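# Move the small gear from the tester to the parts tray

## Task

Remove the small gear from the tester, set it down inside the parts tray, and open the gripper so it is no longer holding the gear.

## Robot and tools

The robot has two arms, left_arm and right_arm, each ending in a two-finger gripper. Disturbances can happen: a held part may get a brief tug, or a loose object may be shoved. Nothing may end up on the floor, whether dropped or knocked off the table, because that fails the job. Do not let the arms collide or press into each other hard, since that can end the scene.

Frames. Reported poses use a single world frame. The origin is on the table surface midway between the arms, +z is up, +x points out over the table, and left_arm sits on the +y side. The arm names do not correspond to image left and right. Each gripper has its own axes: the fingers point along its +z and close along its y. The reported end_effector_position is the point between the finger pads, about 1 cm behind the tips, and it gets less accurate at long reach.

execute_actions(actions). actions is a list of up to 15 actions. Each action is a table of up to 15 rows, and each row runs for one control step of 1/30 s. If a table has fewer than 15 rows, its last row repeats to fill the 15 steps. A row always holds 14 numbers in [-1, 1], even when only one arm moves. The first seven are left_arm's dx, dy, dz, rx, ry, rz, opening, and the last seven are right_arm's in the same order. dx to rz are an offset, not a pose. It is expressed in that gripper's own axes and measured from the gripper's pose at the start of the action; for the first action of a call, that start is the pose last reported in the scene. Every row is relative to that same start, not to the row before it. The scale is 1.0 = 0.6 m for dx/dy/dz and 1.0 = 180 degrees for the rotation vector rx, ry, rz. The opening is absolute: +1 is fully open (0.094 m) and -1 is closed. A row may end with 12 optional numbers between 0 and 1: stiffness scales for left_arm's 6 joints followed by right_arm's 6, in Joint positions order. Each scale holds until changed. Sending an empty list only returns the current state and images.

On each step the command is clipped to within 70 mm and 16 degrees of the measured pose, and position takes priority over orientation. A distant target can therefore need several actions, since after each action the arm only continues as far as its last clipped pose. Arms usually settle a centimetre or more short, most often too low, and repeated zero offsets let them droop. To hold an arm in place, send the correction back to its desired pose in the first call of a reply and zeros in later calls, aiming higher if it still sags. Also keep sending the opening it should have.

move(target, speed, blocking). target is one 14-number row in the same layout and scale, an offset from the pose in the latest result that shows one. Each gripper follows a straight path toward its target, and all paths finish together after 0.5 to 10 s; at 10 s they stop even if short. speed is in m/s, from 0.002 to 0.5 with default 0.25, and turning is limited to twice that in rad/s. The paths ignore obstacles and the other arm. Grippers lag, drift, and can overshoot speed, especially when the arm is near straight. The opening is sent when the move starts. A faster move hits harder on contact, and a target further beyond the contact presses harder. With blocking=false the result comes back after 0.5 s and the move continues. Check it with wait(0). Until a result shows the move has ended, execute_actions and move are refused, so call wait or stop first. The move: line reports how the move ended (done, off_target, moving, held, fault) and which limits acted. If it names one arm, the other finished. limits=paced means the pose was clipped. limits=held means a check blocked steps, after which the arm may move much faster than speed. The result also gives each gripper's distance from its target.

wait(seconds) takes 0 to 10 seconds and runs the scene with the last commands held. It returns early when a running move ends. stop() brakes a running move, which needs room to do so; the fingers keep moving. zoom_image(camera, region) enlarges [x0, y0, x1, y1] pixels (at most 504x504) of cam_high, cam_low, cam_left_wrist or cam_right_wrist. finished_scene(scene) ends scene 1 or 2 for good, so call it only once the gear rests in the tray and has been released.

Results. The state line gives each gripper's position in metres and its quat wxyz. Hand target lines show where the controller is currently driving. Step readings list positions, and HELD marks steps that were held back. A pose unreachable line means the clearance check altered that arm's command. grip_measured is the finger opening on the command scale and may be off by about 1 mm. To grip, command roughly 0.03 below grip_measured; a smaller gap gives a lighter grip. Parts under about 2 mm thick are gripped more weakly. FAULT lines mean an arm was stopped. MOTOR HOT appears at 75 °C. At 90 °C the arm stops for 10 s, and at 100 °C it goes limp and falls. Avoid holding loads for long periods.

Cameras are cam_high, cam_low and the two wrist cameras, all 504x504. Calibrations are given and may be slightly off.

The robot keeps holding its last command while the reply is being written. Avoid drops, slips and hard impacts.

Each tool is called after "Request:" as name([rows], argument=value, ...), one row to a line, values as JSON.

## Session

I'll start by looking at the current state of the scene.

Request:
execute_actions(actions=[])

Scene clock: 0.00 s.
left_arm: end_effector_position=(+0.3005, +0.0228, +0.3201) grip_measured=+1.000 end_effector_quat_wxyz=(-0.110, -0.409, +0.798, -0.428) | right_arm: end_effector_position=(+0.3859, -0.2676, +0.1939) grip_measured=+1.000 end_effector_quat_wxyz=(+0.206, -0.104, +0.949, +0.217)
Joint positions: left_arm=[-0.181  1.477  1.665 -1.143  0.727 -1.542  0.094] | right_arm=[-0.096  1.511  1.362 -1.018 -0.467 -0.11   0.094]
Joint velocities: left_arm=[-0.007  0.022 -0.007 -0.022  0.066 -0.066  0.   ] | right_arm=[ 0.017 -0.022  0.002 -0.051 -0.037 -0.022  0.   ]
Motor temperatures (°C, as the motors report them): left_arm=[24 23 23 21 23 23] | right_arm=[22 21 23 21 21 24]
Hand target (left_arm): +0.298, +0.023, +0.322; -0.110, -0.407, +0.799, -0.428
Hand target (right_arm): +0.385, -0.267, +0.197; +0.209, -0.106, +0.947, +0.219
Joint stiffness scale: left_arm=[1. 1. 1. 1. 1. 1.] | right_arm=[1. 1. 1. 1. 1. 1.]

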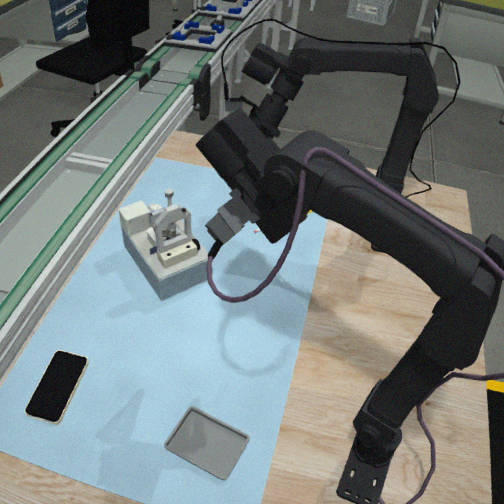

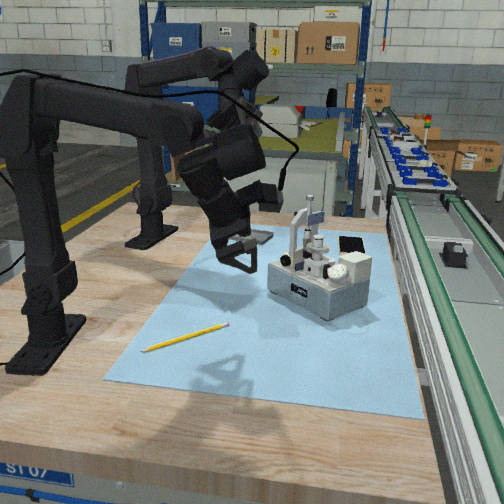

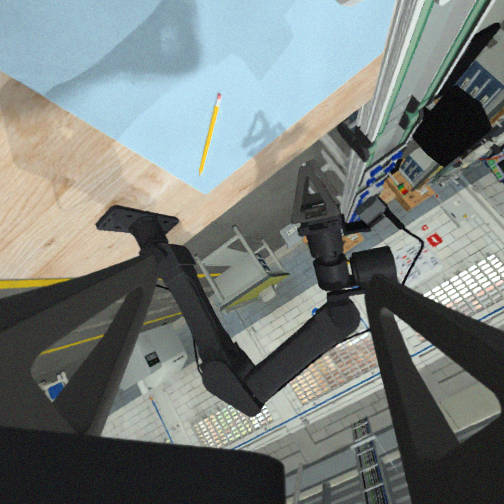

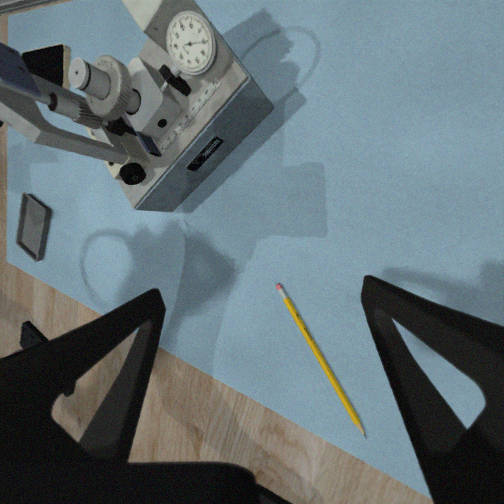

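Request:
zoom_image(camera="cam_low", region=[250, 180, 390, 330])

Request:
zoom_image(camera="cam_high", region=[100, 170, 240, 310])

Request:
zoom_image(camera="cam_right_wrist", region=[0, 0, 280, 220])

Region (250, 180, 390, 330) of cam_low's 504x504 image, scaled by 3.360, with more detail than that image has; it fills the left 470 columns of this view, and the rest is white.

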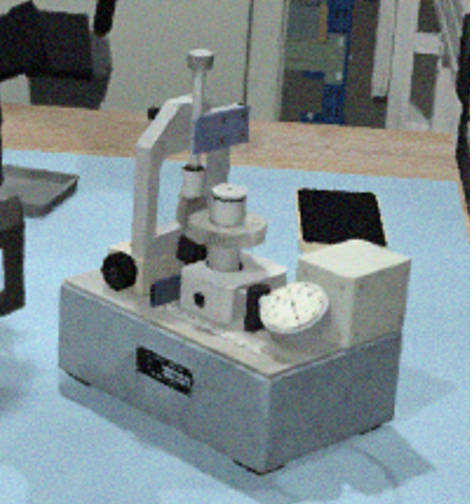

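Region (100, 170, 240, 310) of cam_high's 504x504 image, scaled by 3.600, with more detail than that image has.

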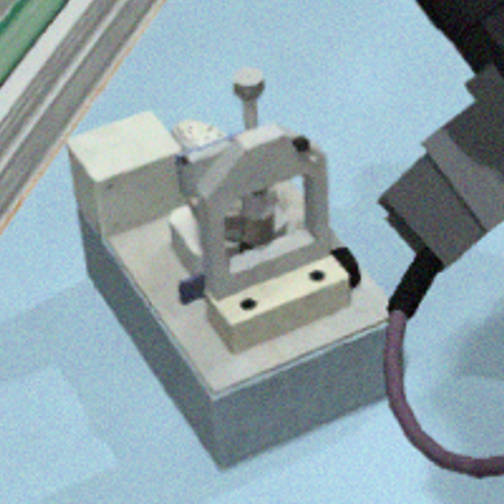

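Region (0, 0, 280, 220) of cam_right_wrist's 504x504 image, scaled by 1.800, with more detail than that image has; it fills the top 396 rows of this view, and the rest is white.

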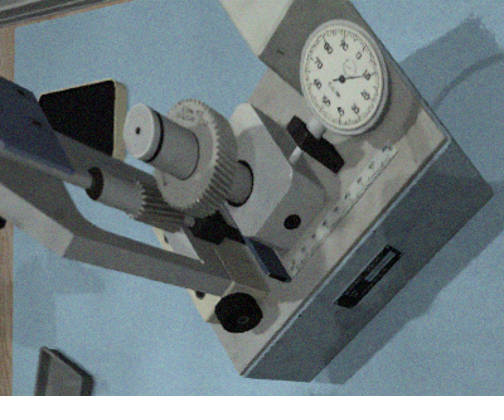

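Request:
zoom_image(camera="cam_low", region=[170, 120, 310, 290])

Request:
zoom_image(camera="cam_low", region=[280, 190, 345, 285])

Request:
zoom_image(camera="cam_high", region=[140, 185, 210, 275])

Request:
zoom_image(camera="cam_right_wrist", region=[0, 40, 170, 190])

Request:
zoom_image(camera="cam_left_wrist", region=[260, 140, 420, 300])

Region (170, 120, 310, 290) of cam_low's 504x504 image, scaled by 2.965, with more detail than that image has; it fills the left 415 columns of this view, and the rest is white.

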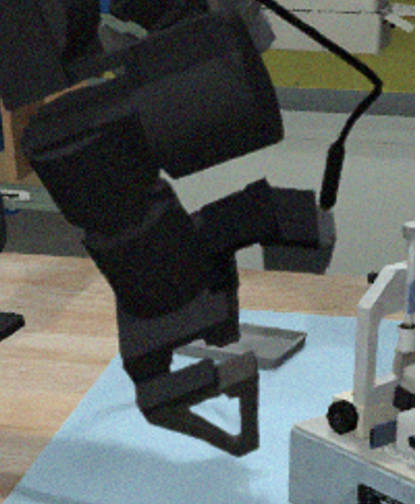

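Region (280, 190, 345, 285) of cam_low's 504x504 image, scaled by 5.305, with more detail than that image has; it fills the left 345 columns of this view, and the rest is white.

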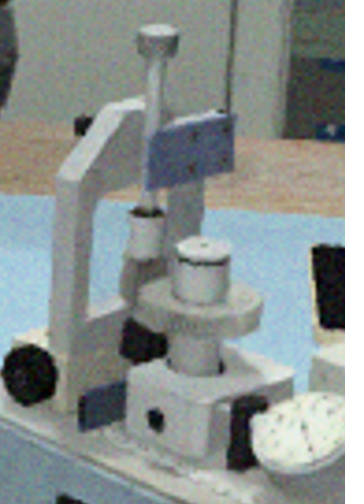

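Region (140, 185, 210, 275) of cam_high's 504x504 image, scaled by 5.600, with more detail than that image has.

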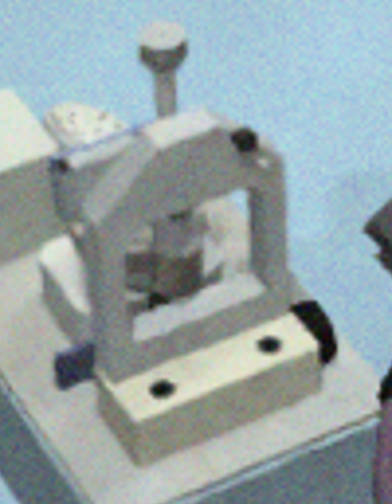

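Region (0, 40, 170, 190) of cam_right_wrist's 504x504 image, scaled by 2.965, with more detail than that image has; it fills the top 445 rows of this view, and the rest is white.

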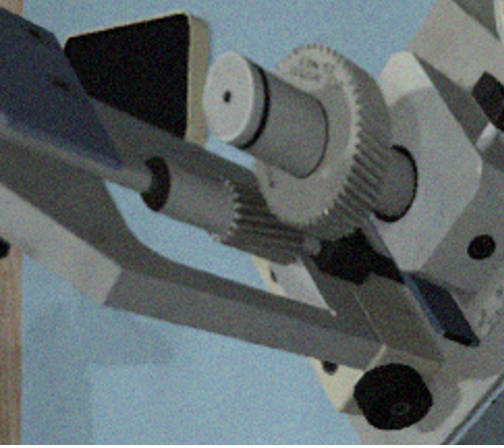

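Region (260, 140, 420, 300) of cam_left_wrist's 504x504 image, scaled by 3.150, with more detail than that image has.

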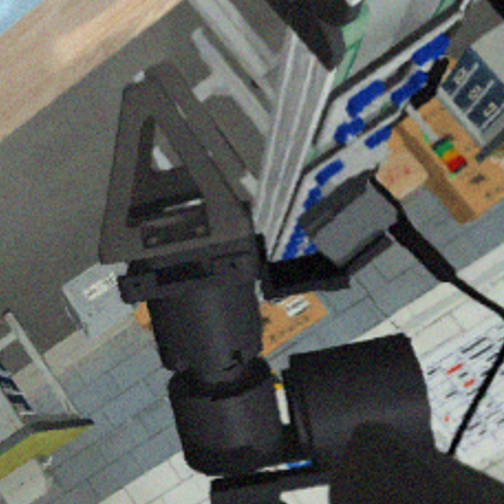

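Request:
move(target=[-0.2343, 0.0953, 0.1151, 0.1305, -0.2979, 0.6167, 1, -0.058, 0.2305, 0.0512, -0.0436, -0.1955, -0.1962, 1], speed=0.35)

Scene clock: 11.53 s.
left_arm: end_effector_position=(+0.3662, +0.0635, +0.1764) grip_measured=+1.000 end_effector_quat_wxyz=(+0.662, +0.263, +0.651, -0.261) | right_arm: end_effector_position=(+0.3933, -0.1316, +0.2363) grip_measured=+1.000 end_effector_quat_wxyz=(+0.526, -0.321, +0.754, +0.226)
Joint positions: left_arm=[-0.124  1.554  0.335  1.234  0.463  0.003  0.094] | right_arm=[ 0.289  1.277  0.846  0.051 -0.385 -0.145  0.094]
Joint velocities: left_arm=[-0.007  0.007 -0.002  0.051 -0.066  0.007  0.   ] | right_arm=[-0.007 -0.002 -0.007  0.007 -0.051 -0.022  0.   ]
Motor temperatures (°C, as the motors report them): left_arm=[24 24 24 24 23 23] | right_arm=[22 23 25 22 21 24]
Hand target (left_arm): +0.365, +0.066, +0.169; +0.657, +0.266, +0.656, -0.260
Hand target (right_arm): +0.389, -0.129, +0.233; +0.525, -0.327, +0.752, +0.226
Off the commanded pose (left_arm): 0.009 m, 1 deg.
Off the commanded pose (right_arm): 0.007 m, 1 deg.
Joint stiffness scale: left_arm=[1. 1. 1. 1. 1. 1.] | right_arm=[1. 1. 1. 1. 1. 1.]
move: done
camera_calibration (this result's frames):
cam_left_wrist: T_world_to_cam=[[-0.652443, -0.754839, 0.0673504, 0.284574], [-0.456266, 0.320297, -0.830199, 0.309052], [0.605095, -0.572387, -0.553383, 0.0185609], [0, 0, 0, 1]] pos_world=[0.315447, 0.126443, 0.24768]
cam_right_wrist: T_world_to_cam=[[0.703813, -0.702691, -0.104269, -0.343885], [-0.597234, -0.505825, -0.622457, 0.347294], [0.384653, 0.500366, -0.775678, 0.202998], [0, 0, 0, 1]] pos_world=[0.371363, -0.167548, 0.337781]

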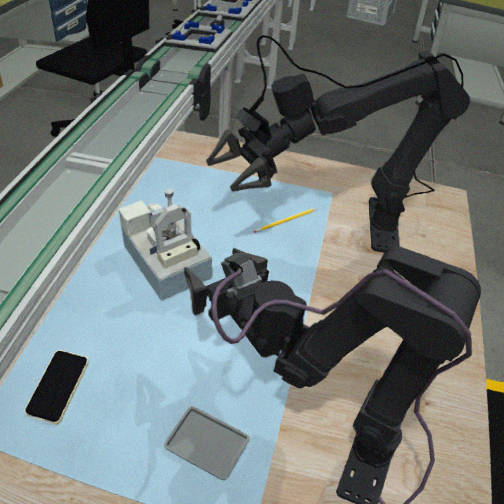

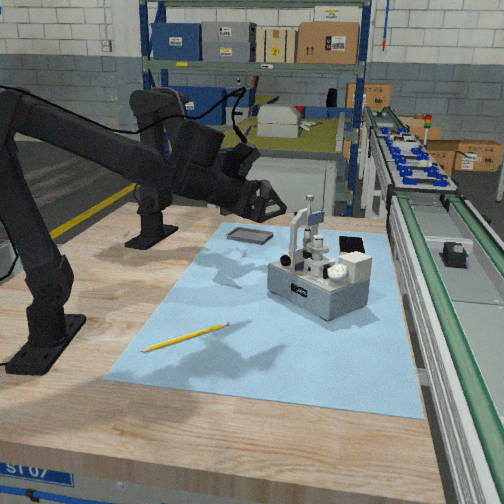

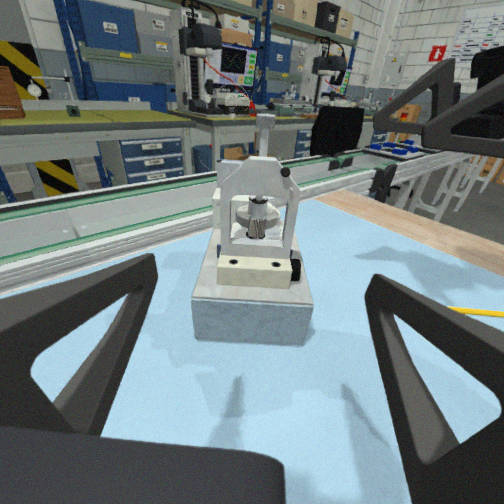

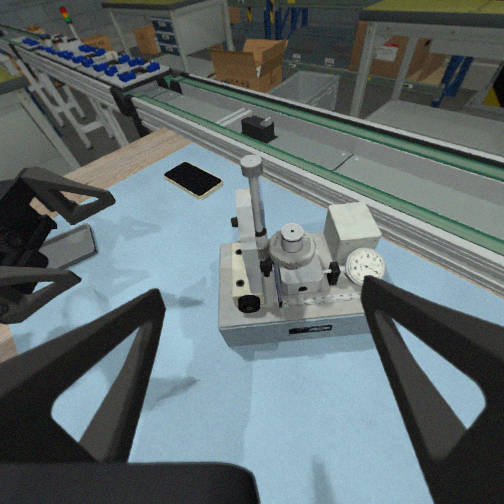

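Request:
zoom_image(camera="cam_left_wrist", region=[190, 100, 330, 310])

Request:
zoom_image(camera="cam_right_wrist", region=[200, 140, 400, 350])

Request:
zoom_image(camera="cam_left_wrist", region=[215, 180, 305, 270])

Request:
zoom_image(camera="cam_right_wrist", region=[225, 200, 345, 320])

Region (190, 100, 330, 310) of cam_left_wrist's 504x504 image, scaled by 2.400, with more detail than that image has.

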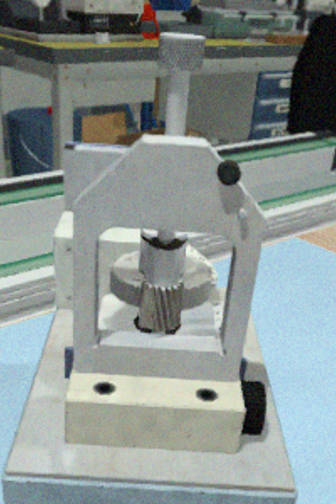

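Region (200, 140, 400, 350) of cam_right_wrist's 504x504 image, scaled by 2.400, with more detail than that image has; it fills the left 480 columns of this view, and the rest is white.

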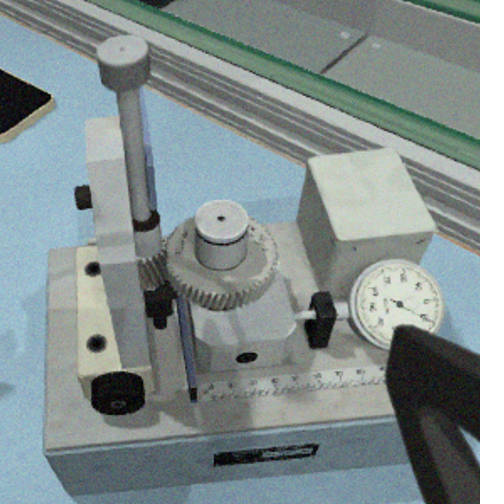

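Region (215, 180, 305, 270) of cam_left_wrist's 504x504 image, scaled by 5.600, with more detail than that image has.

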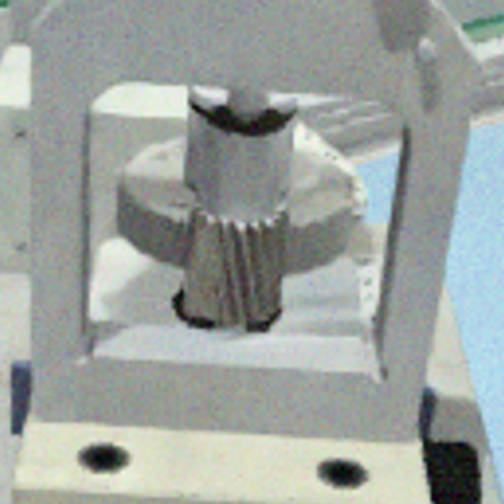

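Region (225, 200, 345, 320) of cam_right_wrist's 504x504 image, scaled by 4.200, with more detail than that image has.

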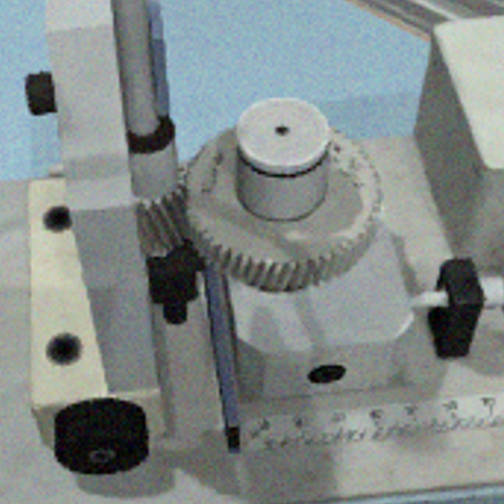

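Request:
zoom_image(camera="cam_right_wrist", region=[0, 150, 140, 340])

Request:
zoom_image(camera="cam_left_wrist", region=[354, 30, 504, 180])

Request:
zoom_image(camera="cam_high", region=[190, 70, 330, 210])

Request:
zoom_image(camera="cam_low", region=[180, 110, 340, 250])

Region (0, 150, 140, 340) of cam_right_wrist's 504x504 image, scaled by 2.653, with more detail than that image has; it fills the left 371 columns of this view, and the rest is white.

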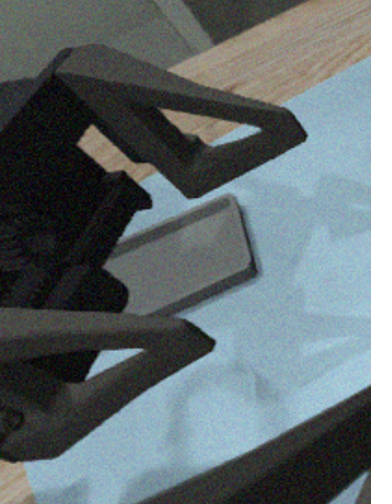

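Region (354, 30, 504, 180) of cam_left_wrist's 504x504 image, scaled by 3.360, with more detail than that image has.

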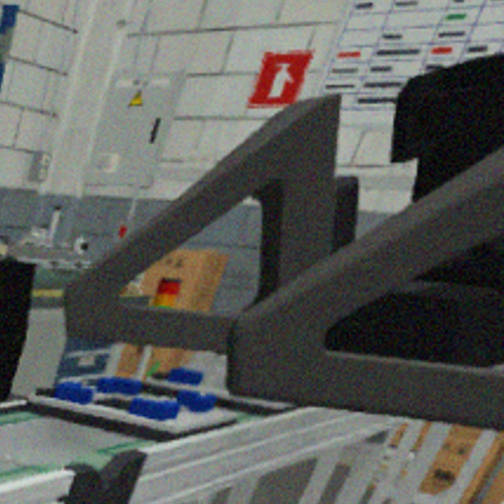

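Region (190, 70, 330, 210) of cam_high's 504x504 image, scaled by 3.600, with more detail than that image has.

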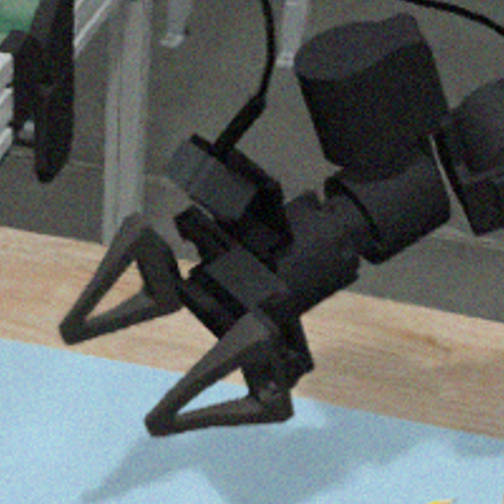

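Region (180, 110, 340, 250) of cam_low's 504x504 image, scaled by 3.150, with more detail than that image has; it fills the top 441 rows of this view, and the rest is white.

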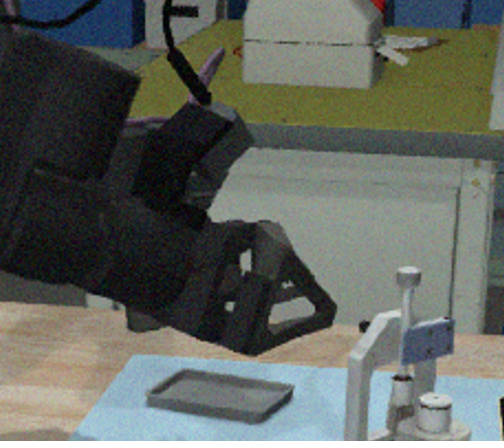

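Request:
move(target=[0.0705, -0.0035, 0.162, 0, 0.039, 0, -0.36, -0.0322, 0.005, 0.1437, 0, 0, 0, -0.15], speed=0.15)

Scene clock: 22.47 s.
left_arm: end_effector_position=(+0.4335, -0.0008, +0.1408) grip_measured=-0.357 end_effector_quat_wxyz=(+0.628, +0.277, +0.684, -0.248) | right_arm: end_effector_position=(+0.4497, -0.0733, +0.2153) grip_measured=-0.148 end_effector_quat_wxyz=(+0.517, -0.322, +0.761, +0.222)
Joint positions: left_arm=[-0.258  1.876  0.672  1.11   0.33   0.039  0.03 ] | right_arm=[ 0.388  1.602  1.06   0.15  -0.288 -0.111  0.04 ]
Joint velocities: left_arm=[-0.017  0.002  0.007 -0.081  0.007  0.081 -0.001] | right_arm=[ 0.012 -0.012 -0.007  0.007 -0.007 -0.051 -0.   ]
Motor temperatures (°C, as the motors report them): left_arm=[24 24 24 25 23 23] | right_arm=[22 24 26 25 21 24]
Hand target (left_arm): +0.437, -0.004, +0.136; +0.621, +0.279, +0.691, -0.244
Hand target (right_arm): +0.452, -0.067, +0.226; +0.527, -0.321, +0.754, +0.226
Off the commanded pose (left_arm): 0.007 m, 1 deg.
Off the commanded pose (right_arm): 0.012 m, 1 deg.
Joint stiffness scale: left_arm=[1. 1. 1. 1. 1. 1.] | right_arm=[1. 1. 1. 1. 1. 1.]
move: off_target (right_arm)
camera_calibration (this result's frames):
cam_left_wrist: T_world_to_cam=[[-0.649515, -0.757776, 0.0625016, 0.281782], [-0.514342, 0.377341, -0.770108, 0.347518], [0.559985, -0.532344, -0.634844, -0.0476087], [0, 0, 0, 1]] pos_world=[0.388425, 0.0570503, 0.219791]
cam_right_wrist: T_world_to_cam=[[0.699388, -0.706861, -0.105847, -0.342763], [-0.61046, -0.513736, -0.602838, 0.398625], [0.371746, 0.486233, -0.790811, 0.143832], [0, 0, 0, 1]] pos_world=[0.4296, -0.107434, 0.317771]

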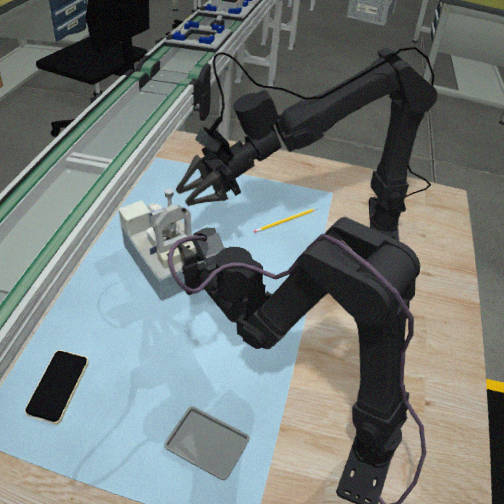

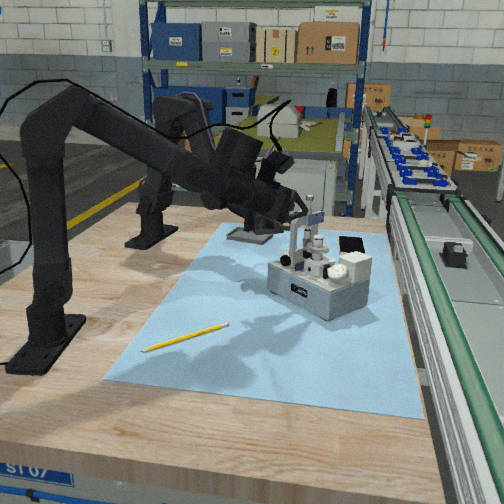

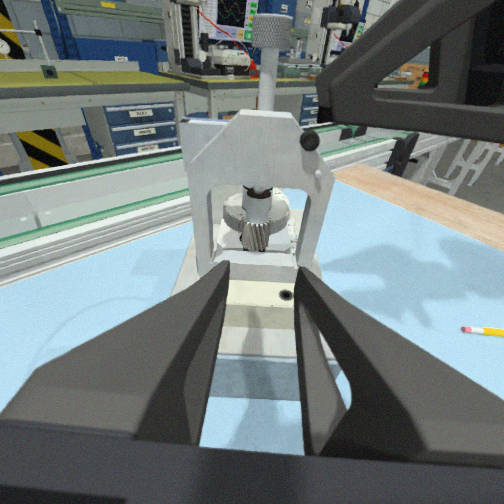

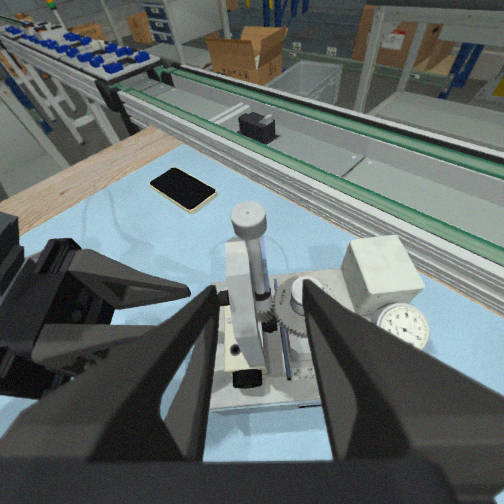

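Request:
zoom_image(camera="cam_left_wrist", region=[180, 170, 340, 330])

Request:
zoom_image(camera="cam_right_wrist", region=[150, 190, 350, 390])

Request:
zoom_image(camera="cam_low", region=[230, 160, 350, 290])

Request:
zoom_image(camera="cam_left_wrist", region=[170, 0, 400, 200])

Region (180, 170, 340, 330) of cam_left_wrist's 504x504 image, scaled by 3.150, with more detail than that image has.

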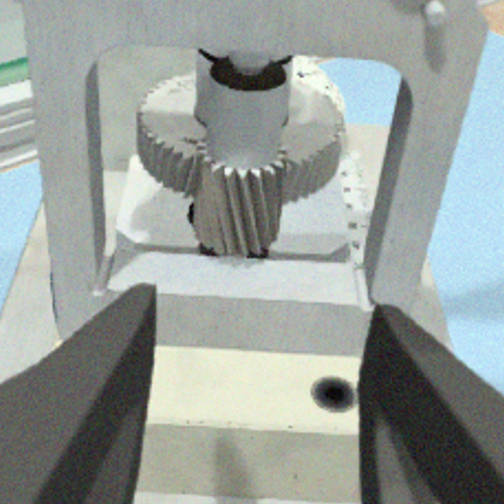

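Region (150, 190, 350, 390) of cam_right_wrist's 504x504 image, scaled by 2.520, with more detail than that image has.

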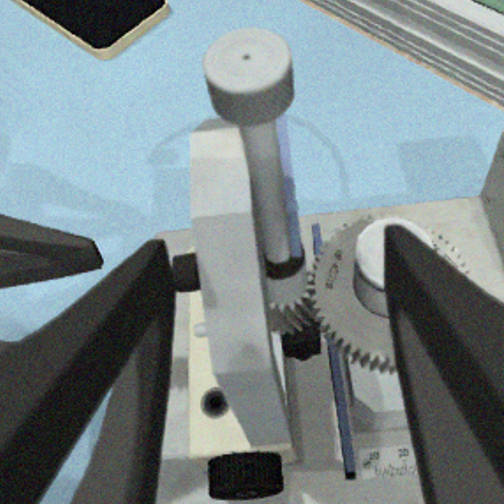

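Region (230, 160, 350, 290) of cam_low's 504x504 image, scaled by 3.877, with more detail than that image has; it fills the left 465 columns of this view, and the rest is white.

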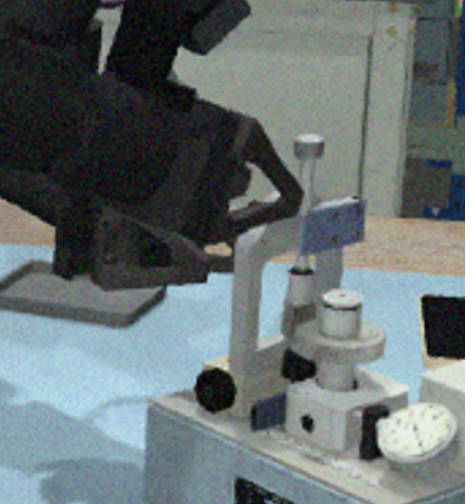

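Region (170, 0, 400, 200) of cam_left_wrist's 504x504 image, scaled by 2.191, with more detail than that image has; it fills the top 438 rows of this view, and the rest is white.

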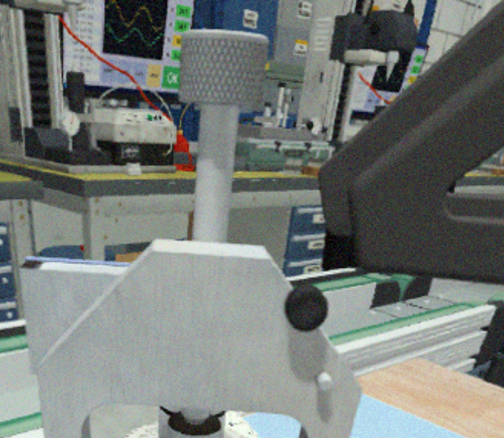

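Request:
move(target=[0.0193, 0.005, 0.0598, 0, 0.012, 0, -0.36, -0.0573, 0.0088, 0.015, 0, -0.008, 0, -0.15], speed=0.06)

Scene clock: 27.43 s.
left_arm: end_effector_position=(+0.4585, -0.0177, +0.1321) grip_measured=-0.357 end_effector_quat_wxyz=(+0.622, +0.279, +0.689, -0.247) | right_arm: end_effector_position=(+0.4614, -0.0602, +0.2446) grip_measured=-0.148 end_effector_quat_wxyz=(+0.534, -0.318, +0.751, +0.224)
Joint positions: left_arm=[-0.272  1.974  0.799  1.064  0.316  0.042  0.03 ] | right_arm=[ 0.407  1.63   1.171  0.111 -0.267 -0.1    0.04 ]
Joint velocities: left_arm=[-0.012 -0.002  0.017  0.037  0.022  0.022  0.   ] | right_arm=[-0.002  0.002  0.002 -0.037 -0.051  0.022 -0.001]
Motor temperatures (°C, as the motors report them): left_arm=[24 25 25 26 23 23] | right_arm=[22 24 27 25 21 24]
Hand target (left_arm): +0.461, -0.022, +0.126; +0.615, +0.282, +0.695, -0.243
Hand target (right_arm): +0.461, -0.055, +0.244; +0.527, -0.319, +0.755, +0.226
Off the commanded pose (left_arm): 0.008 m, 1 deg.
Off the commanded pose (right_arm): 0.006 m, 1 deg.
Joint stiffness scale: left_arm=[1. 1. 1. 1. 1. 1.] | right_arm=[1. 1. 1. 1. 1. 1.]
move: done
camera_calibration (this result's frames):
cam_left_wrist: T_world_to_cam=[[-0.649302, -0.757952, 0.0625757, 0.285551], [-0.523614, 0.385846, -0.759573, 0.363054], [0.551575, -0.525957, -0.647405, -0.0704975], [0, 0, 0, 1]] pos_world=[0.414393, 0.0392722, 0.212257]
cam_right_wrist: T_world_to_cam=[[0.699641, -0.707907, -0.096796, -0.341014], [-0.591412, -0.497761, -0.634402, 0.430009], [0.400916, 0.5011, -0.766919, 0.137873], [0, 0, 0, 1]] pos_world=[0.437624, -0.0964526, 0.345528]

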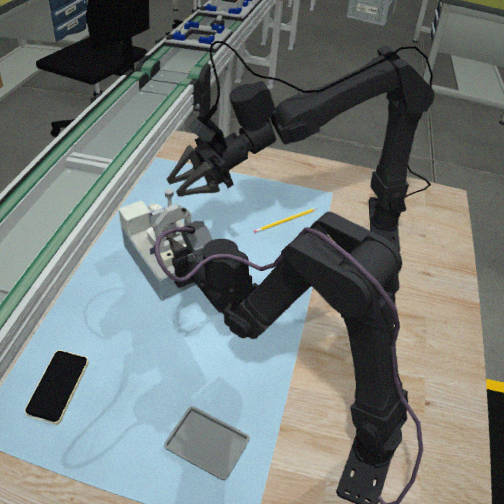

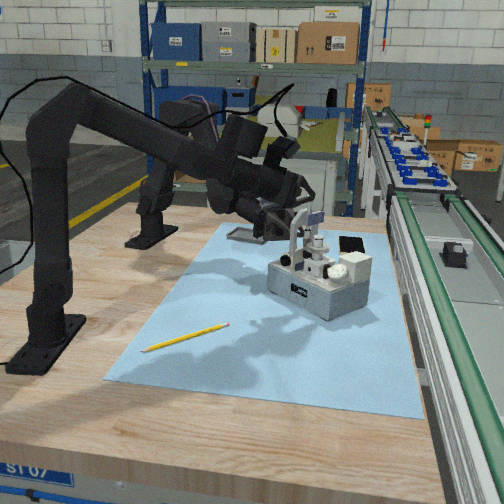

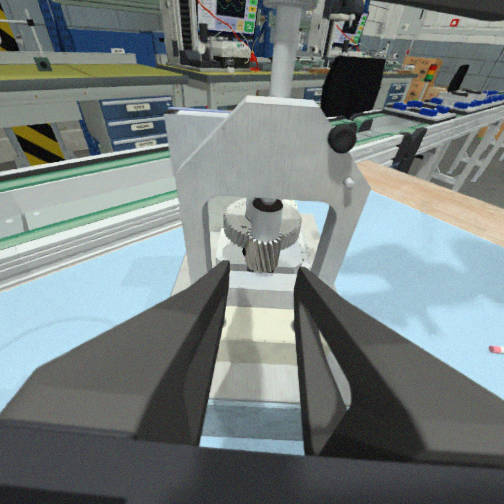

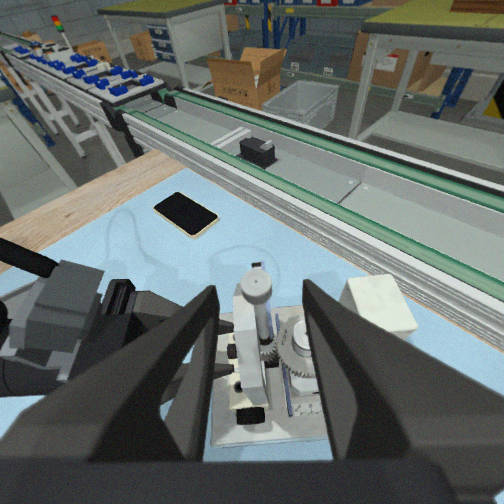

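Request:
zoom_image(camera="cam_left_wrist", region=[180, 170, 360, 350])

Request:
zoom_image(camera="cam_right_wrist", region=[180, 250, 350, 440])

Request:
zoom_image(camera="cam_low", region=[240, 160, 350, 290])

Request:
zoom_image(camera="cam_high", region=[120, 140, 250, 280])

Region (180, 170, 360, 350) of cam_left_wrist's 504x504 image, scaled by 2.800, with more detail than that image has.

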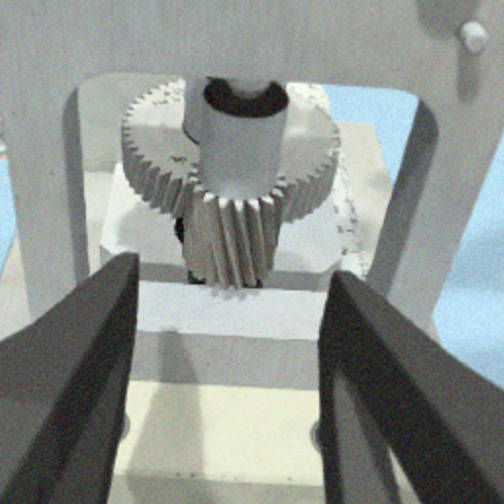

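Region (180, 250, 350, 440) of cam_right_wrist's 504x504 image, scaled by 2.653, with more detail than that image has; it fills the left 451 columns of this view, and the rest is white.

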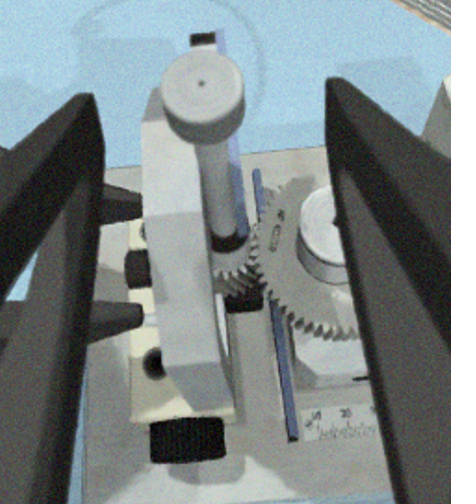

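Region (240, 160, 350, 290) of cam_low's 504x504 image, scaled by 3.877, with more detail than that image has; it fills the left 426 columns of this view, and the rest is white.

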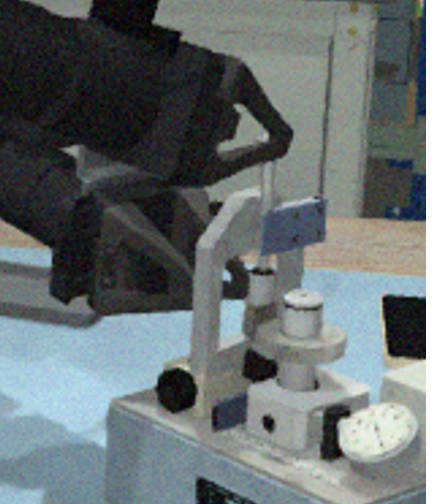

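Region (120, 140, 250, 280) of cam_high's 504x504 image, scaled by 3.600, with more detail than that image has; it fills the left 468 columns of this view, and the rest is white.

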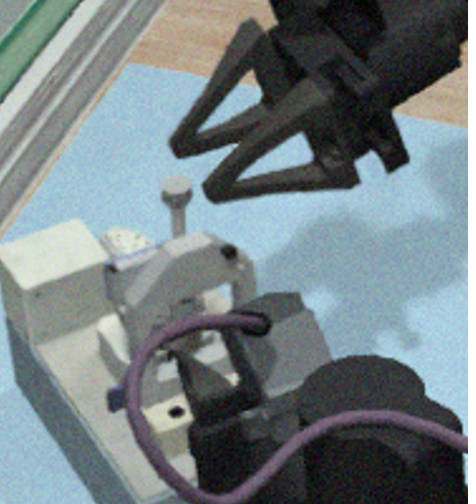

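Request:
zoom_image(camera="cam_low", region=[255, 195, 335, 275])

Region (255, 195, 335, 275) of cam_low's 504x504 image, scaled by 6.300, with more detail than that image has.

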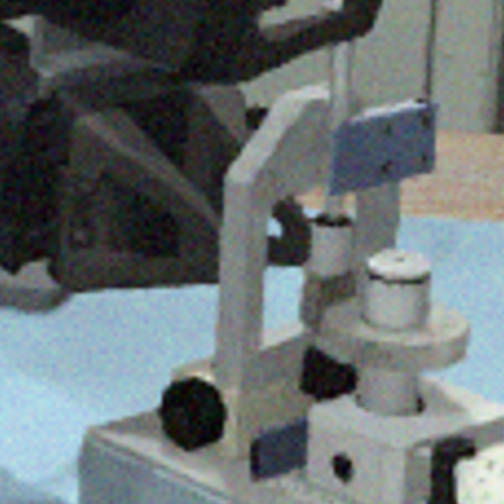

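Request:
move(target=[0.0103, -0.0048, 0.046, 0, 0.0067, 0, -0.36, -0.0025, 0.0105, 0.0423, 0, 0.004, 0, -0.15], speed=0.04)

Scene clock: 32.87 s.
left_arm: end_effector_position=(+0.4735, -0.0339, +0.1295) grip_measured=-0.357 end_effector_quat_wxyz=(+0.622, +0.281, +0.688, -0.247) | right_arm: end_effector_position=(+0.4735, -0.0449, +0.2317) grip_measured=-0.148 end_effector_quat_wxyz=(+0.526, -0.320, +0.757, +0.218)
Joint positions: left_arm=[-0.293  2.037  0.89   1.039  0.298  0.042  0.03 ] | right_arm=[ 0.43   1.71   1.229  0.112 -0.238 -0.099  0.04 ]
Joint velocities: left_arm=[-0.022 -0.007  0.002 -0.022  0.007 -0.051  0.   ] | right_arm=[ 0.007 -0.022 -0.007 -0.007  0.037 -0.066 -0.002]
Motor temperatures (°C, as the motors report them): left_arm=[24 26 25 26 23 23] | right_arm=[22 25 28 26 21 24]
Hand target (left_arm): +0.476, -0.038, +0.123; +0.615, +0.282, +0.695, -0.244
Hand target (right_arm): +0.474, -0.039, +0.238; +0.529, -0.320, +0.754, +0.222
Off the commanded pose (left_arm): 0.008 m, 1 deg.
Off the commanded pose (right_arm): 0.009 m, 1 deg.
Joint stiffness scale: left_arm=[1. 1. 1. 1. 1. 1.] | right_arm=[1. 1. 1. 1. 1. 1.]
move: done
camera_calibration (this result's frames):
cam_left_wrist: T_world_to_cam=[[-0.651566, -0.756203, 0.0601607, 0.284724], [-0.520567, 0.388028, -0.760555, 0.373939], [0.55179, -0.526869, -0.64648, -0.0892172], [0, 0, 0, 1]] pos_world=[0.429406, 0.0232047, 0.209595]
cam_right_wrist: T_world_to_cam=[[0.695645, -0.712219, -0.0939271, -0.338814], [-0.602339, -0.507013, -0.616543, 0.437192], [0.391491, 0.485471, -0.781698, 0.122617], [0, 0, 0, 1]] pos_world=[0.451028, -0.0791747, 0.333573]

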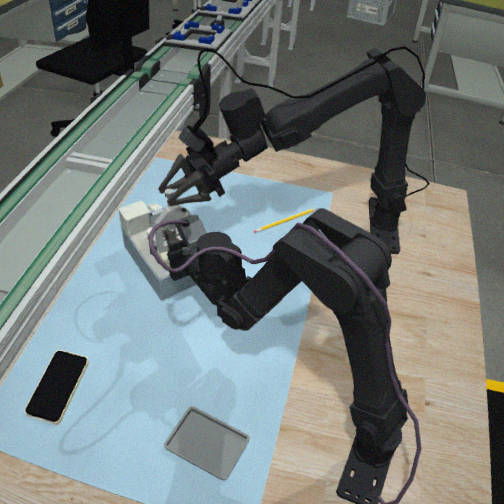

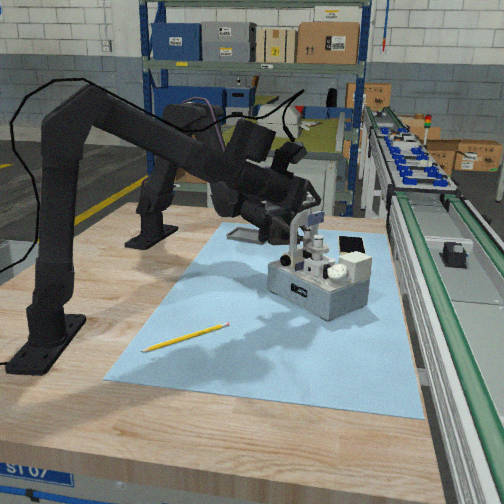

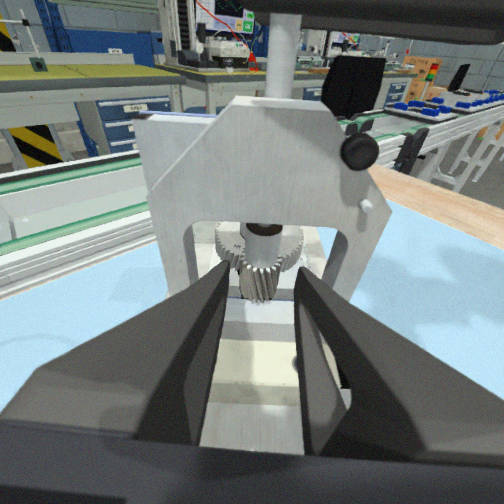

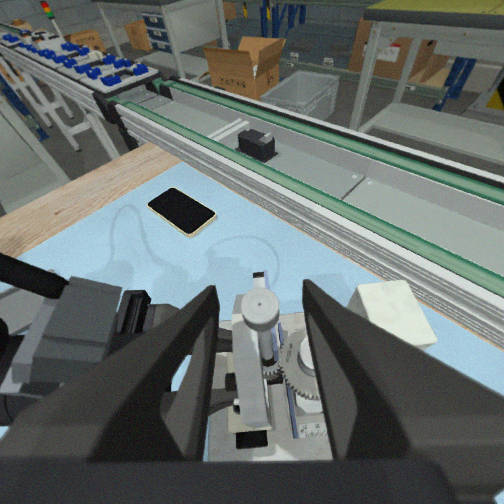

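Request:
zoom_image(camera="cam_left_wrist", region=[180, 200, 360, 380])

Request:
zoom_image(camera="cam_right_wrist", region=[180, 260, 350, 450])

Request:
zoom_image(camera="cam_low", region=[255, 175, 345, 275])

Request:
zoom_image(camera="cam_high", region=[130, 150, 240, 270])

Region (180, 200, 360, 380) of cam_left_wrist's 504x504 image, scaled by 2.800, with more detail than that image has.

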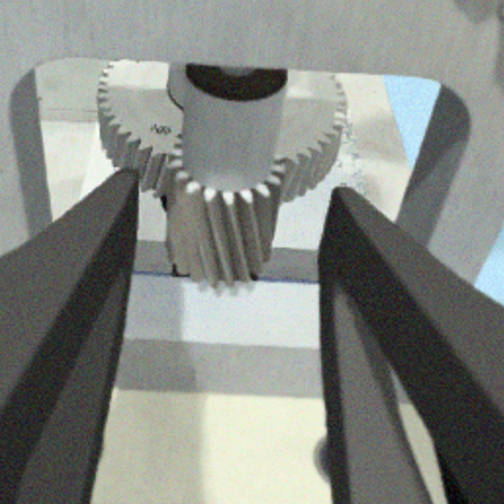

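Region (180, 260, 350, 450) of cam_right_wrist's 504x504 image, scaled by 2.653, with more detail than that image has; it fills the left 451 columns of this view, and the rest is white.

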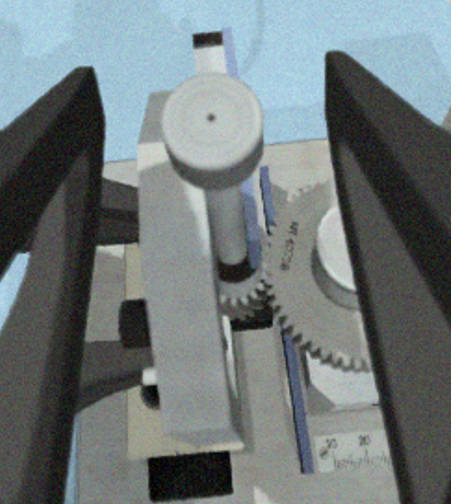

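Region (255, 175, 345, 275) of cam_low's 504x504 image, scaled by 5.040, with more detail than that image has; it fills the left 454 columns of this view, and the rest is white.

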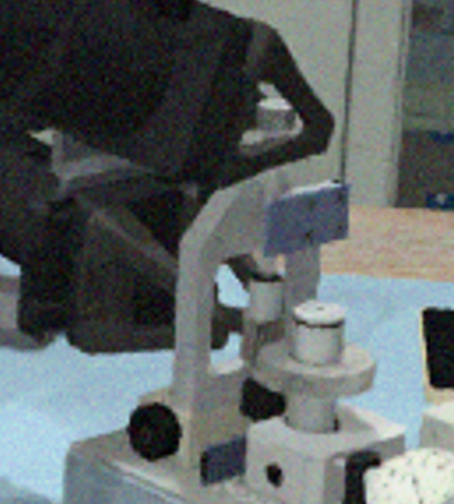

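Region (130, 150, 240, 270) of cam_high's 504x504 image, scaled by 4.200, with more detail than that image has; it fills the left 462 columns of this view, and the rest is white.

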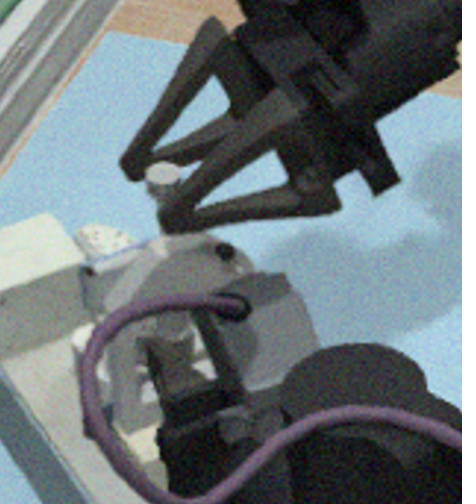

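Request:
zoom_image(camera="cam_low", region=[285, 215, 335, 265])

Request:
zoom_image(camera="cam_right_wrist", region=[215, 320, 315, 440])

Region (285, 215, 335, 265) of cam_low's 504x504 image, scaled by 10.080, with more detail than that image has.

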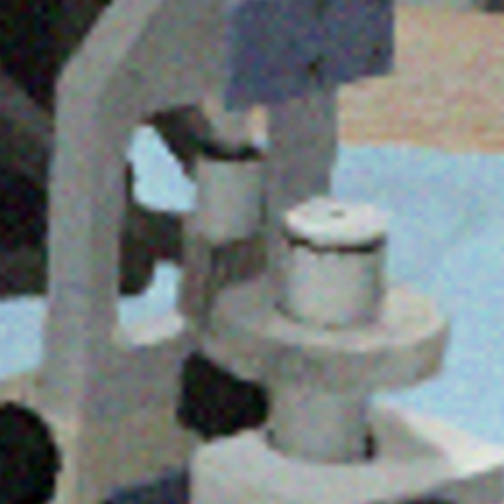

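Region (215, 320, 315, 440) of cam_right_wrist's 504x504 image, scaled by 4.200, with more detail than that image has.

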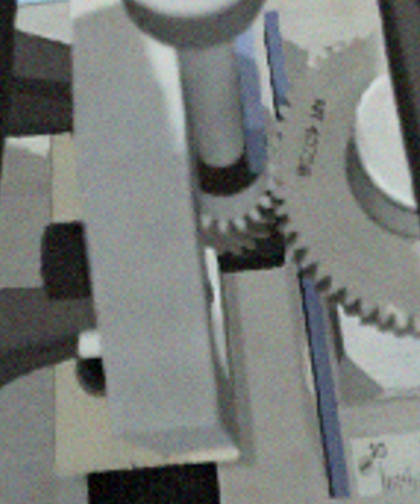

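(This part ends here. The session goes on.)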